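## Task

The right gripper starts out holding a hanger. Pass it over so that only the left gripper, closed on it, holds it firmly and clear of everything, off the ground above the table, upright and away from the rail. The second hanger must still hang on the rail, the rack must stand upright, and neither the rack nor that second hanger may be gripped. Tipping the rack beyond a slight lean ends the scene immediately as a failure.

## Robot and tools

Robot: two arms, left_arm and right_arm, each with a parallel two-finger gripper. The names are labels, not image sides. There are two scenes, each starting fresh; finished_scene's result states the second scene's task.

World frame: origin on the table surface midway between the arms, +x out over the table, +z up, and left_arm sits toward +y. Gripper frame: fingers point along the gripper's +z, and they close and open along its y axis. end_effector_position is the spot between the finger pads, just under 1 cm behind the tips.

execute_actions: argument actions is a list holding zero or one item. An empty list only reports the state. An item with rows is a list of 1 to 15 rows, plus optional steps (1 to 15, default 15); each control step is 1/30 s, one row per step, and the final row repeats if steps outnumber rows. An item with only steps (up to 300) is a wait counted from the previous result, and the time spent replying counts toward it. Optional pictures (true/false) chooses whether images come back.

Row layout (used by both execute_actions and move): a single list of 14 numbers covering both arms, each in [-1, 1]: left_arm dx, dy, dz, rx, ry, rz, opening, then right_arm's same seven. dx..rz are an offset, not a pose, expressed in that gripper's own axes and measured from the gripper's pose in the most recent result that showed it (before any such result in a scene, or in later calls of the same reply, from where the gripper is when the action begins). Every row in an action counts from that same base, so rows do not add up. Scale: 1.0 equals 0.6 m of translation or 180 degrees of rotation; rx, ry, rz form one rotation vector. Opening is absolute: +1 fully open (0.087 m), -1 closed. All-zero offsets steer an arm back to its base pose; they do not mean 'stay still'. To keep an arm still, send the offset back to where it should be in the first call of a reply and zeros afterwards, always with its intended opening.

move: target is one 14-number row as above (offsets from the same base). speed is the top path speed in m/s, 0.002 to 0.5, default 0.25; rotation is capped at twice that value in rad/s. Each gripper travels in a straight line, taking 0.5 to 10 s; paths end together and are cut off at 10 s. Openings are sent at the start. Paths ignore obstacles and the other arm; grippers lag, drift and can overshoot speed, more so near full reach. The result's move: line reports the ending (done, off_target, moving, held, fault) and active limits (limits=paced: the pose was clipped; limits=held: a check blocked some steps, after which the arm may jump quickly), plus each gripper's remaining distance. If only one arm is named, the other finished fine.

Replying without calling a tool ends all remaining scenes.

Results: the state line lists each gripper's end_effector_position (metres, world frame) and end_effector_quat_wxyz; at long reach it may be slightly wrong. grip_measured is the measured finger opening on the command scale; the last number of each arm's Joint positions is the opening in metres (readings may be about 1 mm off). 'pose unreachable' means the clearance check altered or stopped a command for the named arm; HELD flags control steps where a row was not fully sent. A 'Hand target' line gives the pose each gripper is currently driven toward. FAULT or OVER-TEMPERATURE FAULT lines mean an arm was stopped. Cameras are 504x504 each; calibration data (K, distortion, T_world_to_cam) is provided and wrist camera poses follow their arms.

Motion limits: per control step the commanded pose is clipped to within 70 mm and 16 degrees of the measured pose, so large offsets take several actions; after an action the arm continues at most to its last clipped pose. Friction may leave a gripper up to about 31 mm short, and tiny commands may do nothing. Joint ranges (rad): waist -2.618 to 3.054, shoulder 0 to 3.142, elbow 0 to 3.142, wrist pitch -1.571 to 1.571, wrist yaw -1.571 to 1.571, wrist roll -2.094 to 2.094. The simulation keeps running while a reply is being written.

Gripping: to hold something, keep the commanded opening below grip_measured; roughly 0.02 below gives a secure hold, less gives a lighter one. Pads push up to about 20 N each. Closing fast can squeeze too hard or even pop the fingers open.

Heat: holding loads warms the motors. A MOTOR HOT warning appears at 75 °C; at 90 °C the arm halts for 10 s; at 100 °C it goes limp and drops what it holds. Avoid long holds.

Avoid: tipping the rack, gripping the hanger still on the rail, dropping the hanger, knocking anything off the table, arms colliding or pressing each other, and fast or deep contacts (a target further past contact presses harder). Loose objects may occasionally get nudged by an outside push.

Each tool is called as name(argument=value, ...) on one line, values as JSON.

## Session

execute_actions(actions=[])

Scene clock: 0.00 s of 4000.00 s.
left_arm: end_effector_position=(+0.3496, +0.3935, +0.3619) grip_measured=+1.000 end_effector_quat_wxyz=(+0.708, -0.049, +0.702, +0.059) | right_arm: end_effector_position=(+0.3017, +0.0057, +0.3971) grip_measured=-0.850 end_effector_quat_wxyz=(+0.674, -0.146, +0.709, +0.146)
Joint positions: left_arm=[0.003 1.033 1.036 0.007 0.009 0.013 0.087] | right_arm=[ 1.179  1.528  1.586 -0.117  0.601  0.043  0.007]
Joint velocities: left_arm=[ 0.027 -0.002 -0.017 -0.037 -0.007  0.022  0.   ] | right_arm=[-0.007  0.012  0.007 -0.066  0.022  0.037  0.   ]
Motor temperatures (°C, as the motors report them): left_arm=[27 25 26 27 24 26] | right_arm=[26 27 27 25 26 25]
Hand target (left_arm): +0.350, +0.393, +0.362; +0.708, -0.049, +0.702, +0.059
Hand target (right_arm): +0.302, +0.006, +0.400; +0.677, -0.144, +0.706, +0.149

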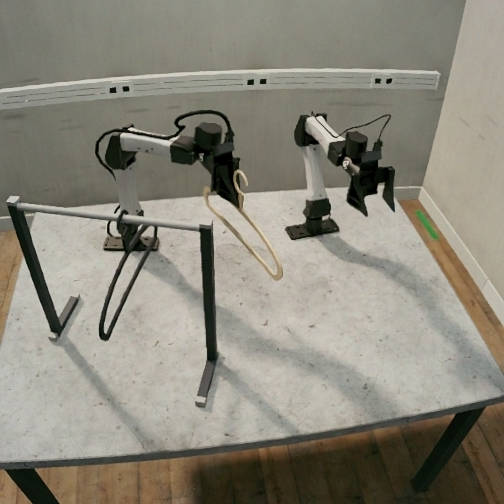

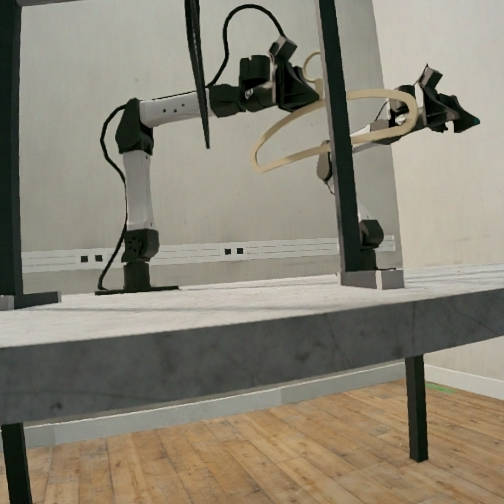

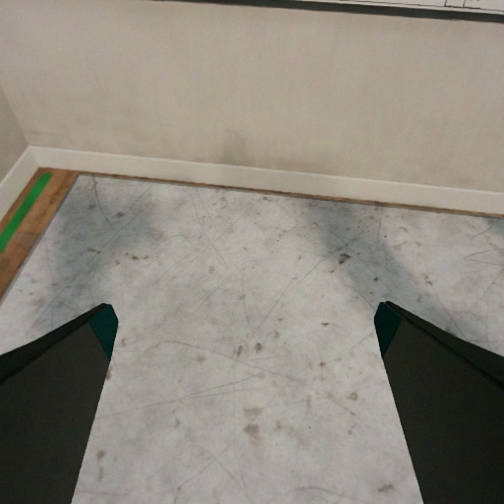

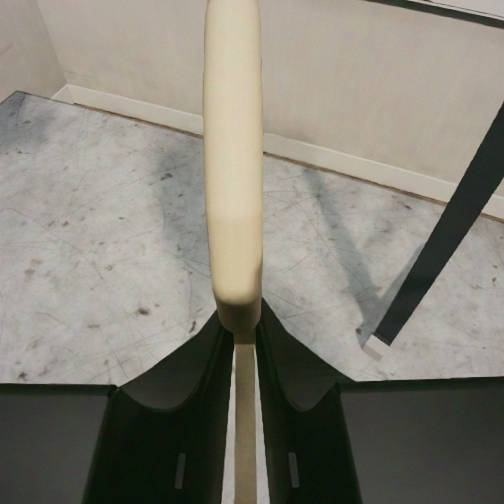

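zoom_image(camera="cam_low", region=[200, 0, 500, 200])

zoom_image(camera="cam_high", region=[150, 100, 420, 300])

Region (200, 0, 500, 200) of cam_low's 504x504 image, scaled by 1.680, with more detail than that image has.

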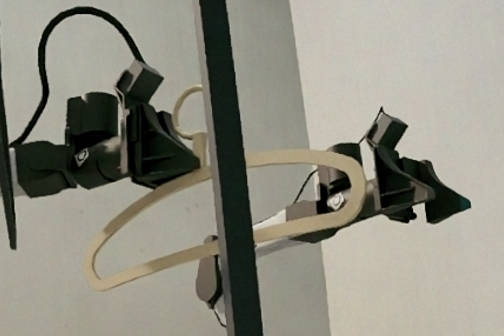

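Region (150, 100, 420, 300) of cam_high's 504x504 image, scaled by 1.867, with more detail than that image has; it fills the top 373 rows of this view, and the rest is white.

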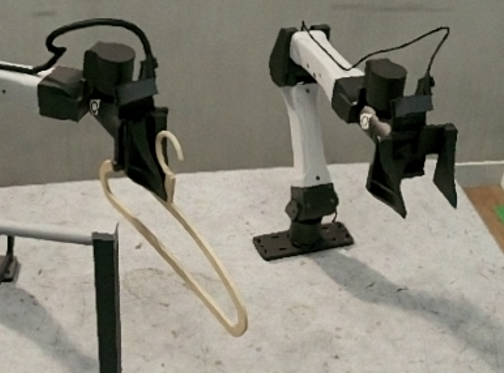

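move(target=[-0.233,-0.378,-0.513,0.535,0.123,0.144,1,0,0.097,-0.357,-0.367,0,0,-0.88], speed=0.2)

Scene clock: 18.53 s of 4000.00 s.
left_arm: end_effector_position=(+0.0817, +0.1259, +0.5038) grip_measured=+1.000 end_effector_quat_wxyz=(+0.474, +0.557, +0.571, -0.372) | right_arm: end_effector_position=(+0.0823, -0.0204, +0.4065) grip_measured=-0.850 end_effector_quat_wxyz=(-0.479, +0.493, -0.520, -0.507)
Joint positions: left_arm=[-0.726  1.412  2.541 -1.543  0.826  0.42   0.087] | right_arm=[ 1.08   1.033  1.266 -0.266 -0.652  0.034  0.007]
Joint velocities: left_arm=[ 0.002  0.012 -0.007 -0.037  0.022 -0.022  0.   ] | right_arm=[ 0.002 -0.002  0.022  0.037 -0.11   0.022  0.001]
Motor temperatures (°C, as the motors report them): left_arm=[27 26 29 32 24 26] | right_arm=[26 29 30 29 26 25]
Hand target (left_arm): +0.081, +0.123, +0.502; +0.462, +0.557, +0.576, -0.381
Hand target (right_arm): +0.081, -0.027, +0.410; +0.489, -0.491, +0.512, +0.508
Off the commanded pose (left_arm): 0.010 m, 17 deg.
Off the commanded pose (right_arm): 0.008 m, 1 deg.
joint sent to its limit (left arm) — the command would take joint 4 (wrist pitch) past its lower limit, so that joint was sent only as far as its limit.
After step 90, 10.60 s passed at rest.
move: off_target (left_arm)
camera_calibration (this result's frames):
cam_left_wrist: T_world_to_cam=[[-0.989606, -0.093073, -0.109621, 0.145473], [-0.0411423, 0.913682, -0.404342, 0.112208], [0.137792, -0.39563, -0.908015, 0.637719], [0, 0, 0, 1]] pos_world=[0.0607044, 0.163318, 0.640375]
cam_right_wrist: T_world_to_cam=[[0.998184, -0.0115264, -0.0591247, -0.0634268], [-0.0460871, -0.778161, -0.626372, 0.269431], [-0.0387887, 0.627959, -0.777279, 0.470435], [0, 0, 0, 1]] pos_world=[0.0939764, -0.0864845, 0.530673]

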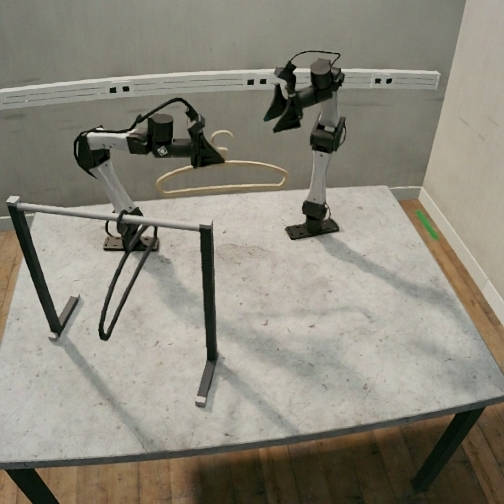

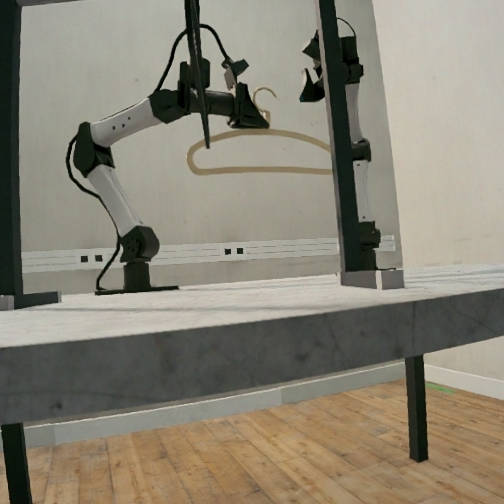

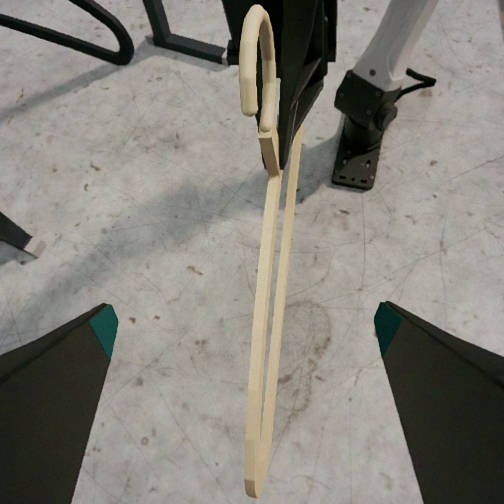

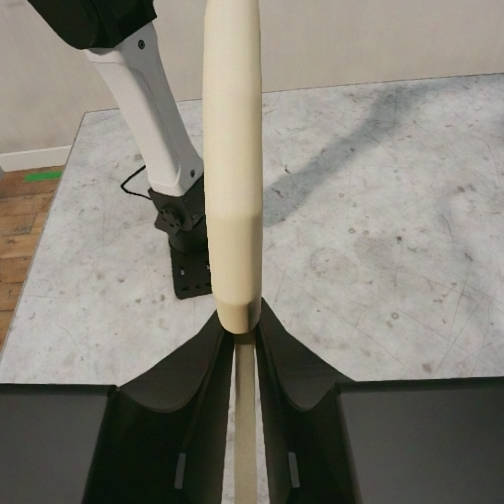

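move(target=[0.123,-0.03,0.16,0.038,0.055,-0.015,0.3,0,0,0,0,0,0,-0.88], speed=0.1)

zoom_image(camera="cam_low", region=[180, 40, 380, 200])

Scene clock: 23.17 s of 4000.00 s.
left_arm: end_effector_position=(+0.0858, +0.0522, +0.4095) grip_measured=+0.300 end_effector_quat_wxyz=(+0.385, +0.600, +0.596, -0.370) | right_arm: end_effector_position=(+0.0815, -0.0210, +0.4033) grip_measured=-0.850 end_effector_quat_wxyz=(-0.474, +0.494, -0.524, -0.507)
Joint positions: left_arm=[-1.076  1.303  1.928 -1.159  0.567  0.331  0.057] | right_arm=[ 1.08   1.033  1.266 -0.281 -0.654  0.034  0.007]
Joint velocities: left_arm=[-0.012 -0.002  0.002 -0.037  0.007  0.007 -0.001] | right_arm=[ 0.002 -0.002 -0.007  0.081  0.022 -0.066 -0.001]
Motor temperatures (°C, as the motors report them): left_arm=[27 26 29 32 24 26] | right_arm=[26 29 30 30 26 25]
Hand target (left_arm): +0.081, +0.054, +0.405; +0.380, +0.600, +0.599, -0.370
Hand target (right_arm): +0.082, -0.020, +0.406; +0.479, -0.493, +0.520, +0.507
Off the commanded pose (left_arm): 0.006 m, 1 deg.
Off the commanded pose (right_arm): 0.003 m, 1 deg.
move: done
camera_calibration (this result's frames):
cam_left_wrist: T_world_to_cam=[[-0.999648, 0.00425327, -0.0262031, 0.0939564], [0.0106987, 0.967916, -0.251045, 0.0715771], [0.0242946, -0.251236, -0.967621, 0.549036], [0, 0, 0, 1]] pos_world=[0.0798189, 0.0682577, 0.55169]
cam_right_wrist: T_world_to_cam=[[0.997631, -0.00999362, -0.0680593, -0.059085], [-0.0499428, -0.785596, -0.616721, 0.263233], [-0.0473038, 0.618659, -0.784234, 0.471652], [0, 0, 0, 1]] pos_world=[0.0944027, -0.0855875, 0.528206]

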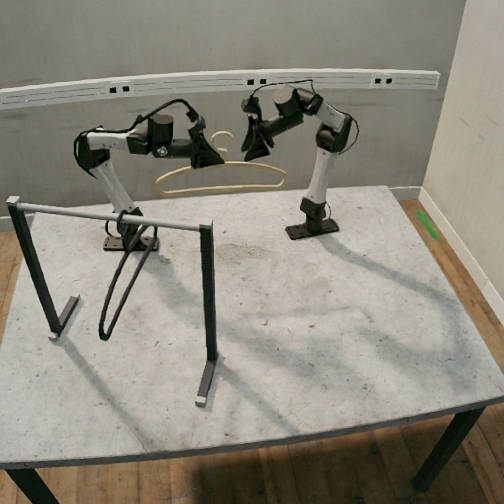

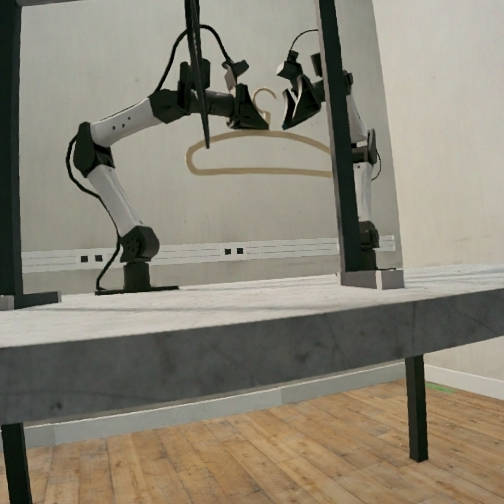

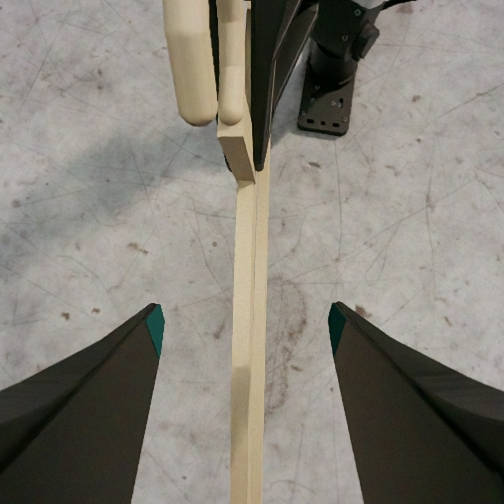

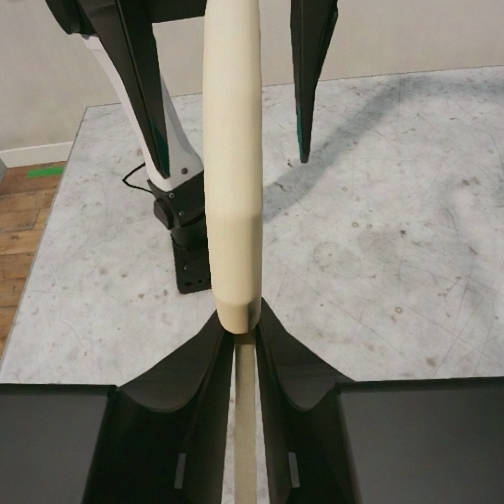

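Region (180, 40, 380, 200) of cam_low's 504x504 image, scaled by 2.520, with more detail than that image has; it fills the top 403 rows of this view, and the rest is white.

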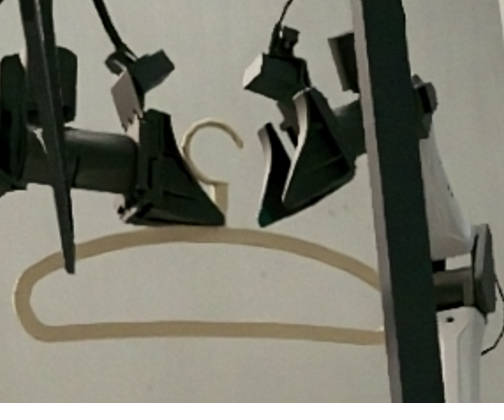

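move(target=[0.061,0,0.02,0,0,0,-0.3,-0.005,0,0,0,-0.005,0,-0.88], speed=0.06)

zoom_image(camera="cam_low", region=[180, 40, 380, 200])

Scene clock: 26.37 s of 4000.00 s.
left_arm: end_effector_position=(+0.0862, +0.0525, +0.3766) grip_measured=-0.300 end_effector_quat_wxyz=(+0.386, +0.600, +0.594, -0.372) | right_arm: end_effector_position=(+0.0810, -0.0214, +0.4017) grip_measured=-0.850 end_effector_quat_wxyz=(-0.469, +0.493, -0.528, -0.507)
Joint positions: left_arm=[-1.069  1.199  1.682 -1.014  0.578  0.333  0.031] | right_arm=[ 1.08   1.033  1.266 -0.289 -0.654  0.039  0.007]
Joint velocities: left_arm=[-0.007 -0.007 -0.002 -0.022 -0.066  0.007 -0.001] | right_arm=[ 0.002 -0.012 -0.007 -0.022  0.081  0.022  0.001]
Motor temperatures (°C, as the motors report them): left_arm=[27 26 29 32 24 26] | right_arm=[26 29 30 30 26 25]
Hand target (left_arm): +0.086, +0.057, +0.371; +0.385, +0.600, +0.596, -0.370
Hand target (right_arm): +0.082, -0.021, +0.406; +0.478, -0.490, +0.521, +0.510
Off the commanded pose (left_arm): 0.007 m, 0 deg.
Off the commanded pose (right_arm): 0.005 m, 1 deg.
move: done
camera_calibration (this result's frames):
cam_left_wrist: T_world_to_cam=[[-0.999642, 0.00721365, -0.0257498, 0.0931938], [0.0135687, 0.966589, -0.255973, 0.0646679], [0.023043, -0.256231, -0.966341, 0.517144], [0, 0, 0, 1]] pos_world=[0.0803665, 0.0693285, 0.51869]
cam_right_wrist: T_world_to_cam=[[0.996884, -0.0106814, -0.0781509, -0.0546264], [-0.0563699, -0.789513, -0.61114, 0.260113], [-0.0551733, 0.613641, -0.787655, 0.472435], [0, 0, 0, 1]] pos_world=[0.0951846, -0.0851264, 0.526812]

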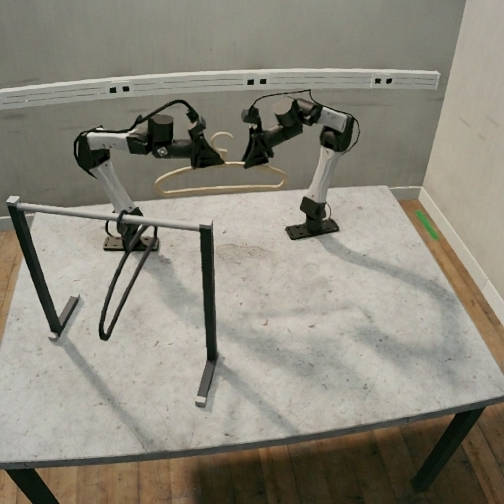

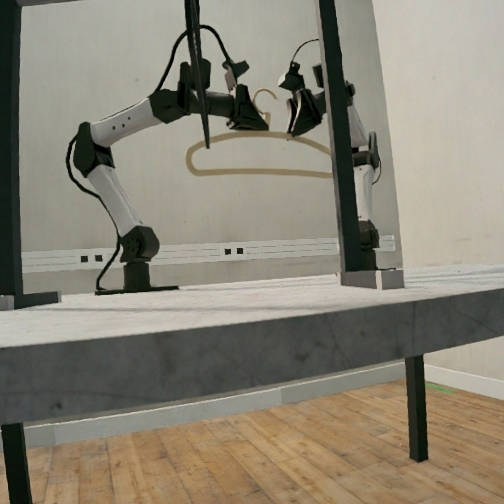

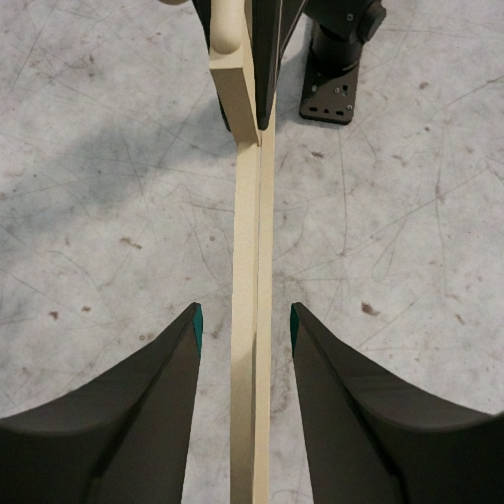

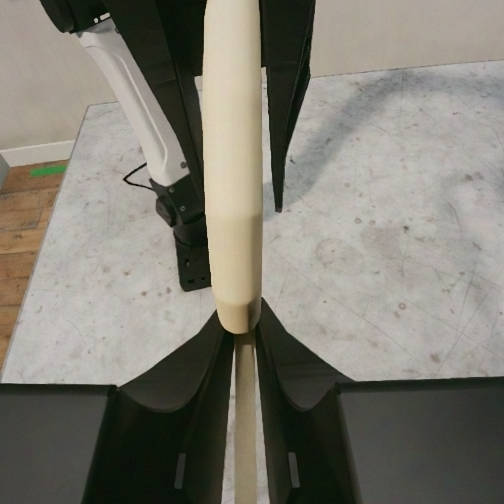

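Region (180, 40, 380, 200) of cam_low's 504x504 image, scaled by 2.520, with more detail than that image has; it fills the top 403 rows of this view, and the rest is white.

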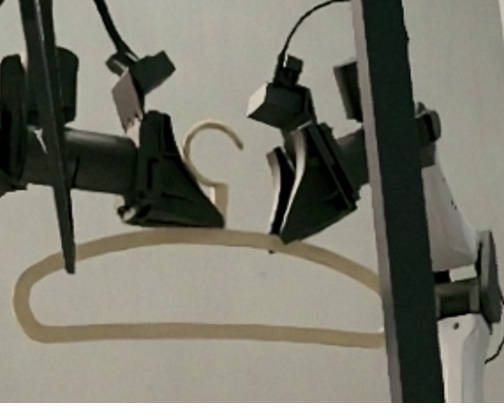

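move(target=[0.034,0,0,0,0,0,-0.6,-0.007,0,0,0,-0.007,0,-0.88], speed=0.04)

zoom_image(camera="cam_low", region=[220, 60, 340, 160])

Scene clock: 28.43 s of 4000.00 s.
left_arm: end_effector_position=(+0.0865, +0.0569, +0.3632) grip_measured=-0.600 end_effector_quat_wxyz=(+0.385, +0.599, +0.594, -0.374) | right_arm: end_effector_position=(+0.0805, -0.0215, +0.4012) grip_measured=-0.850 end_effector_quat_wxyz=(-0.466, +0.491, -0.532, -0.509)
Joint positions: left_arm=[-1.049  1.156  1.593 -0.974  0.597  0.343  0.018] | right_arm=[ 1.08   1.033  1.266 -0.292 -0.654  0.049  0.007]
Joint velocities: left_arm=[-0.002 -0.002  0.002  0.066 -0.037 -0.022  0.   ] | right_arm=[ 0.012 -0.002 -0.017  0.007 -0.051 -0.066 -0.001]
Motor temperatures (°C, as the motors report them): left_arm=[27 26 29 33 24 26] | right_arm=[26 29 30 31 26 25]
Hand target (left_arm): +0.086, +0.061, +0.358; +0.386, +0.600, +0.594, -0.372
Hand target (right_arm): +0.081, -0.021, +0.406; +0.475, -0.488, +0.523, +0.512
Off the commanded pose (left_arm): 0.007 m, 0 deg.
Off the commanded pose (right_arm): 0.005 m, 2 deg.
move: done
camera_calibration (this result's frames):
cam_left_wrist: T_world_to_cam=[[-0.999706, 0.00801942, -0.0228869, 0.0920231], [0.0136438, 0.966205, -0.257413, 0.0575082], [0.0200491, -0.25765, -0.96603, 0.505554], [0, 0, 0, 1]] pos_world=[0.0810756, 0.0739532, 0.50529]
cam_right_wrist: T_world_to_cam=[[0.995947, -0.0112955, -0.0892307, -0.0496807], [-0.06351, -0.790809, -0.608759, 0.259264], [-0.0636882, 0.611959, -0.788321, 0.472979], [0, 0, 0, 1]] pos_world=[0.0960684, -0.0849762, 0.526256]

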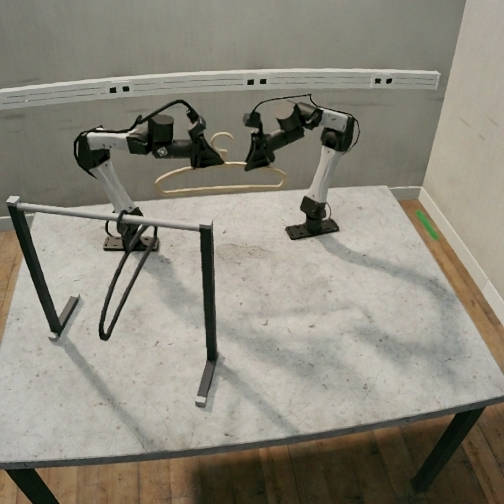

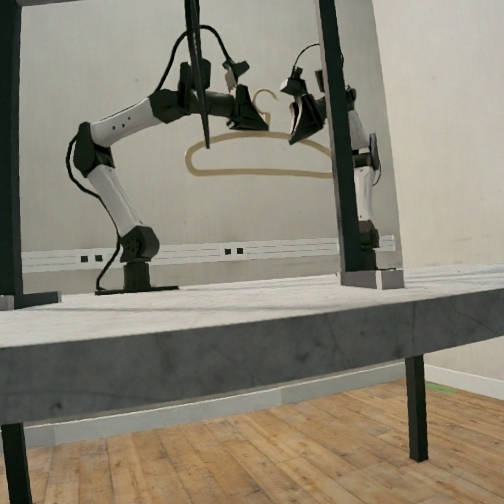

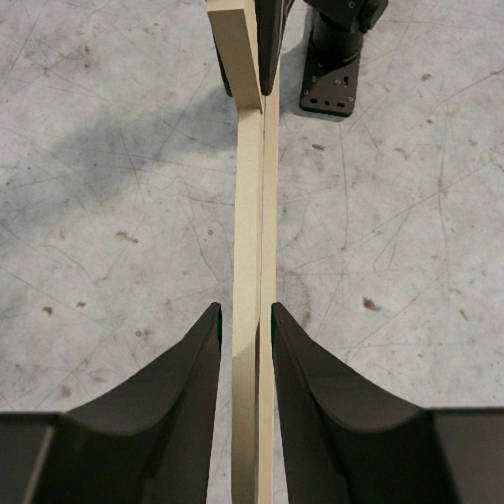

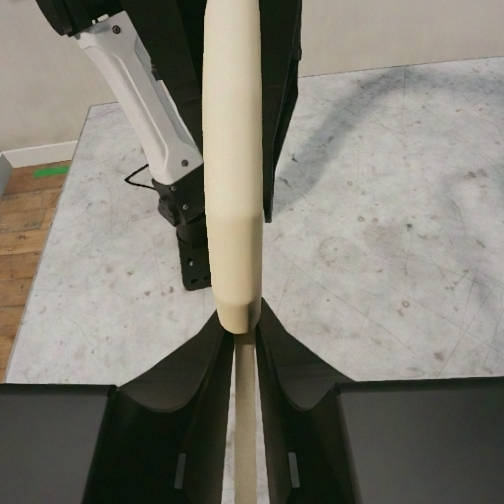

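Region (220, 60, 340, 160) of cam_low's 504x504 image, scaled by 4.200, with more detail than that image has.

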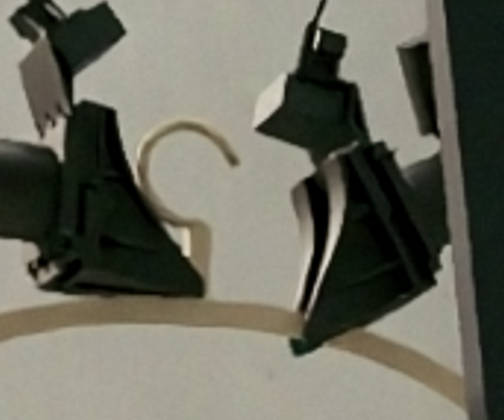

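execute_actions(actions=[{"rows":[[0,0,0,0,0,0,-0.9,0,0,0,0,0,0,-0.88]],"steps":15}], pictures=false)

Scene clock: 29.73 s of 4000.00 s.
left_arm: end_effector_position=(+0.0861, +0.0564, +0.3643) grip_measured=-0.836 end_effector_quat_wxyz=(+0.386, +0.599, +0.592, -0.376) | right_arm: end_effector_position=(+0.0807, -0.0216, +0.4006) grip_measured=-0.850 end_effector_quat_wxyz=(-0.467, +0.493, -0.531, -0.508)
Joint positions: left_arm=[-1.049  1.156  1.593 -0.97   0.601  0.34   0.007] | right_arm=[ 1.08   1.033  1.266 -0.294 -0.654  0.041  0.007]
Joint velocities: left_arm=[-0.002  0.007 -0.007  0.022  0.022 -0.007 -0.   ] | right_arm=[-0.002 -0.022 -0.007 -0.007 -0.007 -0.037  0.001]
Motor temperatures (°C, as the motors report them): left_arm=[27 26 29 33 24 26] | right_arm=[26 29 30 31 26 25]
Hand target (left_arm): +0.086, +0.057, +0.363; +0.385, +0.599, +0.594, -0.374
Hand target (right_arm): +0.080, -0.021, +0.401; +0.466, -0.491, +0.532, +0.509
Off the commanded pose (left_arm): 0.001 m, 0 deg.
Off the commanded pose (right_arm): 0.001 m, 0 deg.
Steps of this call (steps 1 to 24: nothing new was sent; steps 25 to 39: all 15 steps of this action). Readings (end_effector_position):
25: left_arm (+0.0866, +0.0564, +0.3642) | right_arm (+0.0804, -0.0215, +0.4010)
26: left_arm (+0.0863, +0.0563, +0.3643) | right_arm (+0.0805, -0.0216, +0.4008)
28: left_arm (+0.0861, +0.0563, +0.3643) | right_arm (+0.0806, -0.0216, +0.4007)
32: left_arm (+0.0861, +0.0564, +0.3643) | right_arm (+0.0807, -0.0216, +0.4006)
39: the state above

execute_actions(actions=[{"rows":[[0,0,0,0,0,0,-0.9,0,0,0,0,0,0,-0.2]],"steps":15}])

move(target=[0,0,0,0,0,0,-0.9,-0.08,0,-0.17,0,0,0,0.2], speed=0.12)

Scene clock: 31.80 s of 4000.00 s.
left_arm: end_effector_position=(+0.0864, +0.0566, +0.3639) grip_measured=-0.845 end_effector_quat_wxyz=(+0.386, +0.599, +0.593, -0.375) | right_arm: end_effector_position=(+0.0807, -0.0216, +0.4006) grip_measured=-0.200 end_effector_quat_wxyz=(-0.467, +0.493, -0.531, -0.507)
Joint positions: left_arm=[-1.049  1.156  1.593 -0.971  0.598  0.341  0.007] | right_arm=[ 1.08   1.033  1.266 -0.294 -0.654  0.041  0.035]
Joint velocities: left_arm=[-0.032 -0.002 -0.012  0.037 -0.051 -0.022  0.   ] | right_arm=[-0.007 -0.012 -0.007  0.007 -0.037 -0.022  0.001]
Motor temperatures (°C, as the motors report them): left_arm=[27 26 29 33 24 26] | right_arm=[26 29 31 31 26 25]
Hand target (left_arm): +0.086, +0.056, +0.364; +0.386, +0.599, +0.592, -0.376
Hand target (right_arm): +0.081, -0.022, +0.401; +0.467, -0.493, +0.531, +0.507
Off the commanded pose (left_arm): 0.001 m, 0 deg.
Off the commanded pose (right_arm): 0.000 m, 0 deg.
Steps of this call (steps 1 to 47: nothing new was sent; steps 48 to 62: all 15 steps of this action). Readings (end_effector_position):
48: left_arm (+0.0859, +0.0564, +0.3643) | right_arm (+0.0807, -0.0216, +0.4006)
49: left_arm (+0.0862, +0.0564, +0.3642) | right_arm (+0.0807, -0.0216, +0.4006)
51: left_arm (+0.0864, +0.0565, +0.3641) | right_arm (+0.0807, -0.0216, +0.4006)
55: left_arm (+0.0864, +0.0566, +0.3640) | right_arm (+0.0807, -0.0216, +0.4006)
62: the state above
camera_calibration (this result's frames):
cam_left_wrist: T_world_to_cam=[[-0.999706, 0.0084545, -0.0227372, 0.091857], [0.0140886, 0.965375, -0.260485, 0.059144], [0.0197477, -0.260728, -0.96521, 0.506049], [0, 0, 0, 1]] pos_world=[0.0810034, 0.0740686, 0.505938]
cam_right_wrist: T_world_to_cam=[[0.996501, -0.011095, -0.0828461, -0.0525759], [-0.0593248, -0.792103, -0.607497, 0.257961], [-0.0588825, 0.610286, -0.78999, 0.472847], [0, 0, 0, 1]] pos_world=[0.0955378, -0.0848239, 0.525899]

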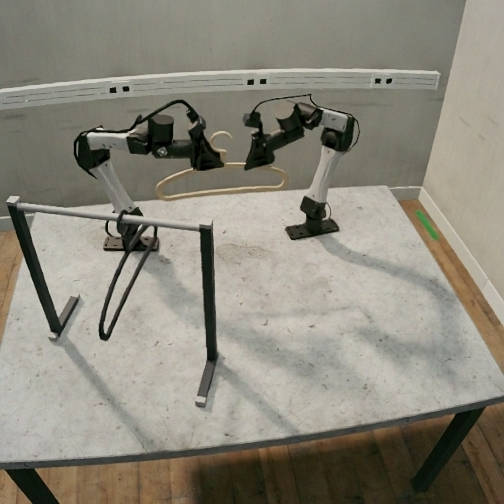

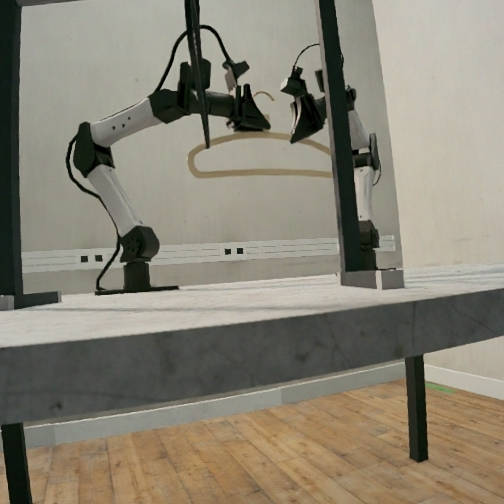

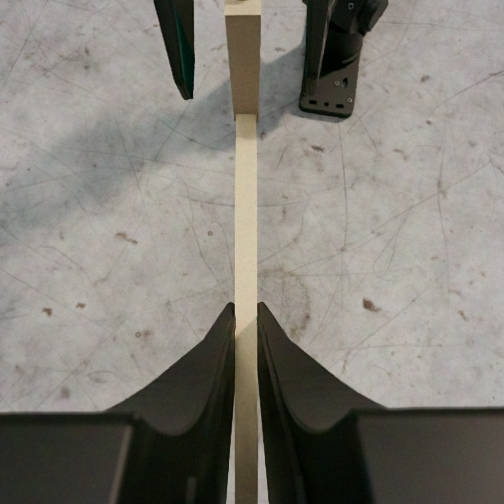

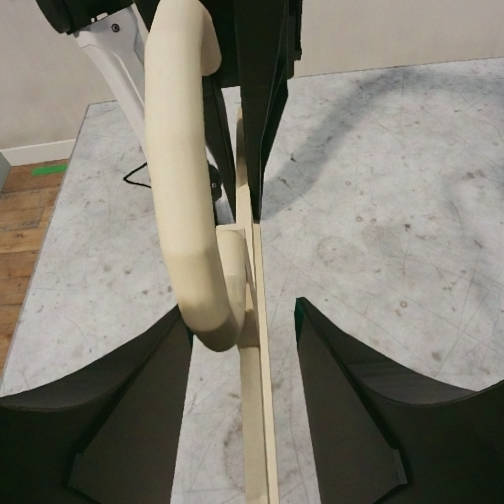

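Scene clock: 33.67 s of 4000.00 s.
left_arm: end_effector_position=(+0.0864, +0.0566, +0.3639) grip_measured=-0.845 end_effector_quat_wxyz=(+0.386, +0.599, +0.593, -0.375) | right_arm: end_effector_position=(+0.0839, -0.1159, +0.4456) grip_measured=+0.200 end_effector_quat_wxyz=(-0.459, +0.495, -0.537, -0.507)
Joint positions: left_arm=[-1.049  1.156  1.593 -0.971  0.598  0.341  0.007] | right_arm=[ 0.586  0.984  1.522 -0.699 -1.148 -0.057  0.052]
Joint velocities: left_arm=[-0.007 -0.007 -0.012 -0.022  0.007 -0.037  0.001] | right_arm=[-0.002  0.007  0.012  0.051  0.022 -0.037  0.001]
Motor temperatures (°C, as the motors report them): left_arm=[27 26 29 33 24 26] | right_arm=[26 29 31 31 26 25]
Hand target (left_arm): +0.086, +0.057, +0.364; +0.386, +0.599, +0.593, -0.375
Hand target (right_arm): +0.083, -0.119, +0.452; +0.467, -0.497, +0.531, +0.503
Off the commanded pose (left_arm): 0.000 m, 0 deg.
Off the commanded pose (right_arm): 0.009 m, 1 deg.
move: done
camera_calibration (this result's frames):
cam_left_wrist: T_world_to_cam=[[-0.999706, 0.0084545, -0.0227372, 0.091857], [0.0140886, 0.965375, -0.260485, 0.059144], [0.0197477, -0.260728, -0.96521, 0.506049], [0, 0, 0, 1]] pos_world=[0.0810034, 0.0740686, 0.505938]
cam_right_wrist: T_world_to_cam=[[0.99545, -0.00939261, -0.0948244, -0.0474544], [-0.0640582, -0.802676, -0.592965, 0.203502], [-0.0705438, 0.596341, -0.799626, 0.569856], [0, 0, 0, 1]] pos_world=[0.100474, -0.176928, 0.571841]

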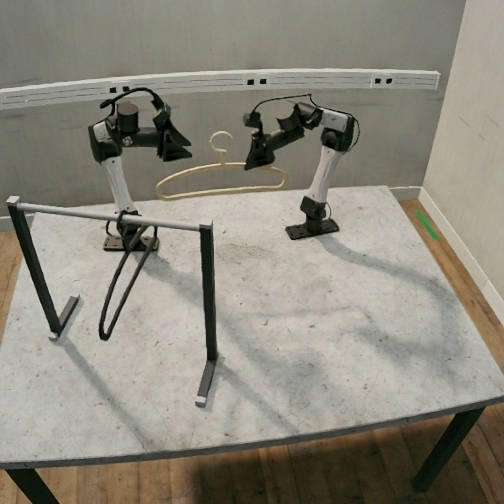

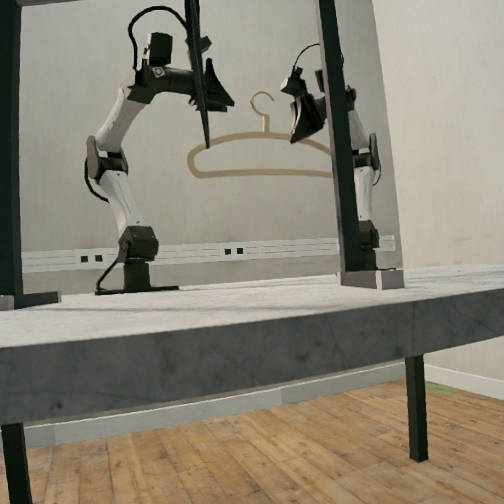

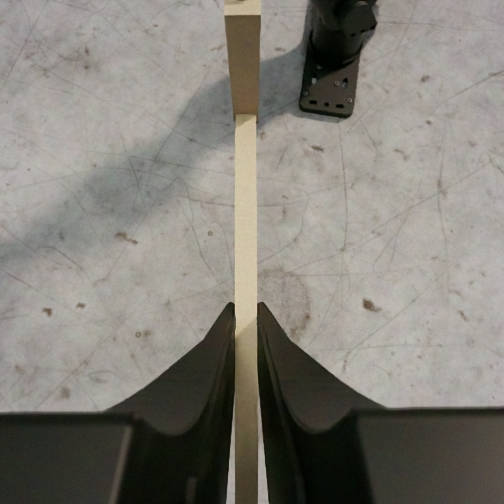

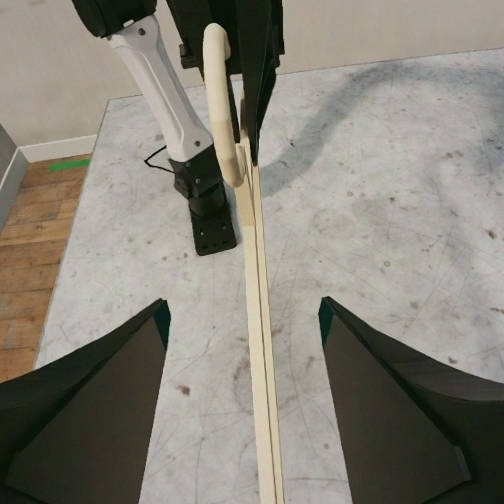

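move(target=[0,0,0,0,0,0,-0.9,-0.04,-0.1,-0.25,0.4,0,0,0.2], speed=0.35)

Scene clock: 38.23 s of 4000.00 s.
left_arm: end_effector_position=(+0.0864, +0.0566, +0.3639) grip_measured=-0.845 end_effector_quat_wxyz=(+0.386, +0.599, +0.593, -0.375) | right_arm: end_effector_position=(+0.1479, -0.2687, +0.4691) grip_measured=+0.200 end_effector_quat_wxyz=(+0.656, -0.130, +0.737, +0.096)
Joint positions: left_arm=[-1.049  1.156  1.593 -0.971  0.598  0.341  0.007] | right_arm=[ 1.156  0.858  1.766 -1.064  0.672  0.068  0.052]
Joint velocities: left_arm=[-0.022  0.002 -0.022 -0.095  0.051  0.022 -0.   ] | right_arm=[-0.007 -0.012 -0.007 -0.007  0.081  0.051 -0.   ]
Motor temperatures (°C, as the motors report them): left_arm=[27 26 30 33 24 26] | right_arm=[26 29 31 31 26 25]
Hand target (left_arm): +0.086, +0.057, +0.364; +0.386, +0.599, +0.593, -0.375
Hand target (right_arm): +0.149, -0.266, +0.473; +0.656, -0.129, +0.737, +0.098
Off the commanded pose (left_arm): 0.000 m, 0 deg.
Off the commanded pose (right_arm): 0.007 m, 1 deg.
move: done
camera_calibration (this result's frames):
cam_left_wrist: T_world_to_cam=[[-0.999706, 0.0084545, -0.0227372, 0.091857], [0.0140886, 0.965375, -0.260485, 0.059144], [0.0197477, -0.260728, -0.96521, 0.506049], [0, 0, 0, 1]] pos_world=[0.0810034, 0.0740686, 0.505938]
cam_right_wrist: T_world_to_cam=[[0.305125, -0.951987, 0.0249098, -0.317695], [-0.790226, -0.267702, -0.551252, 0.330473], [0.531453, 0.148516, -0.833967, 0.491036], [0, 0, 0, 1]] pos_world=[0.0971231, -0.286899, 0.599595]

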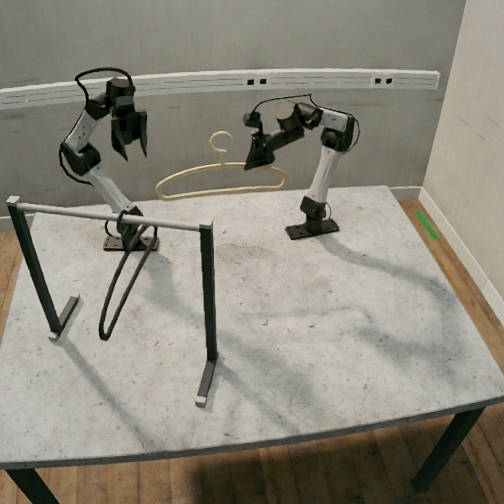

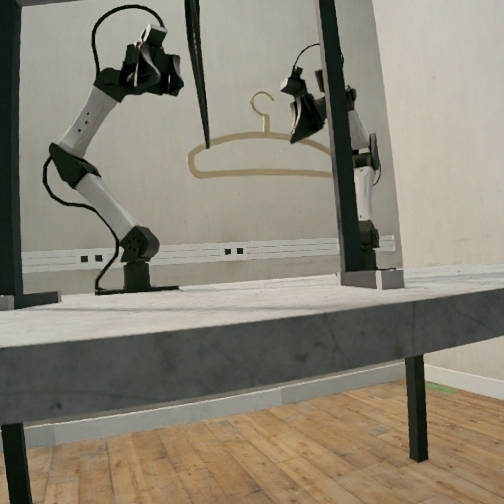

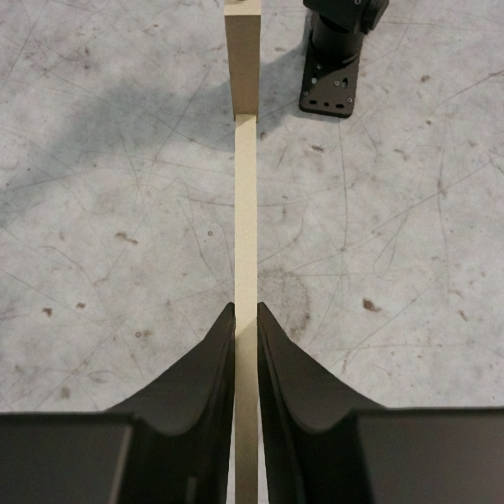

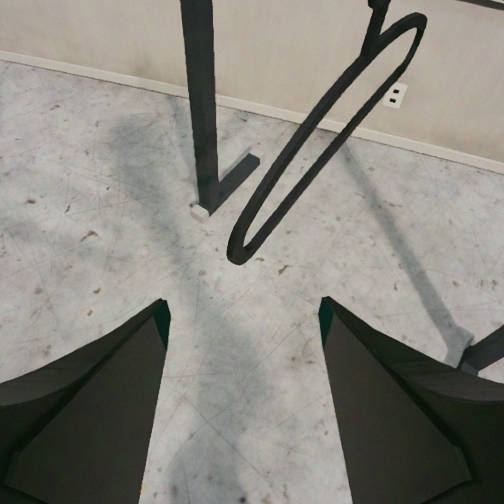

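finished_scene(scene=1)

The scene is finished: the task was done.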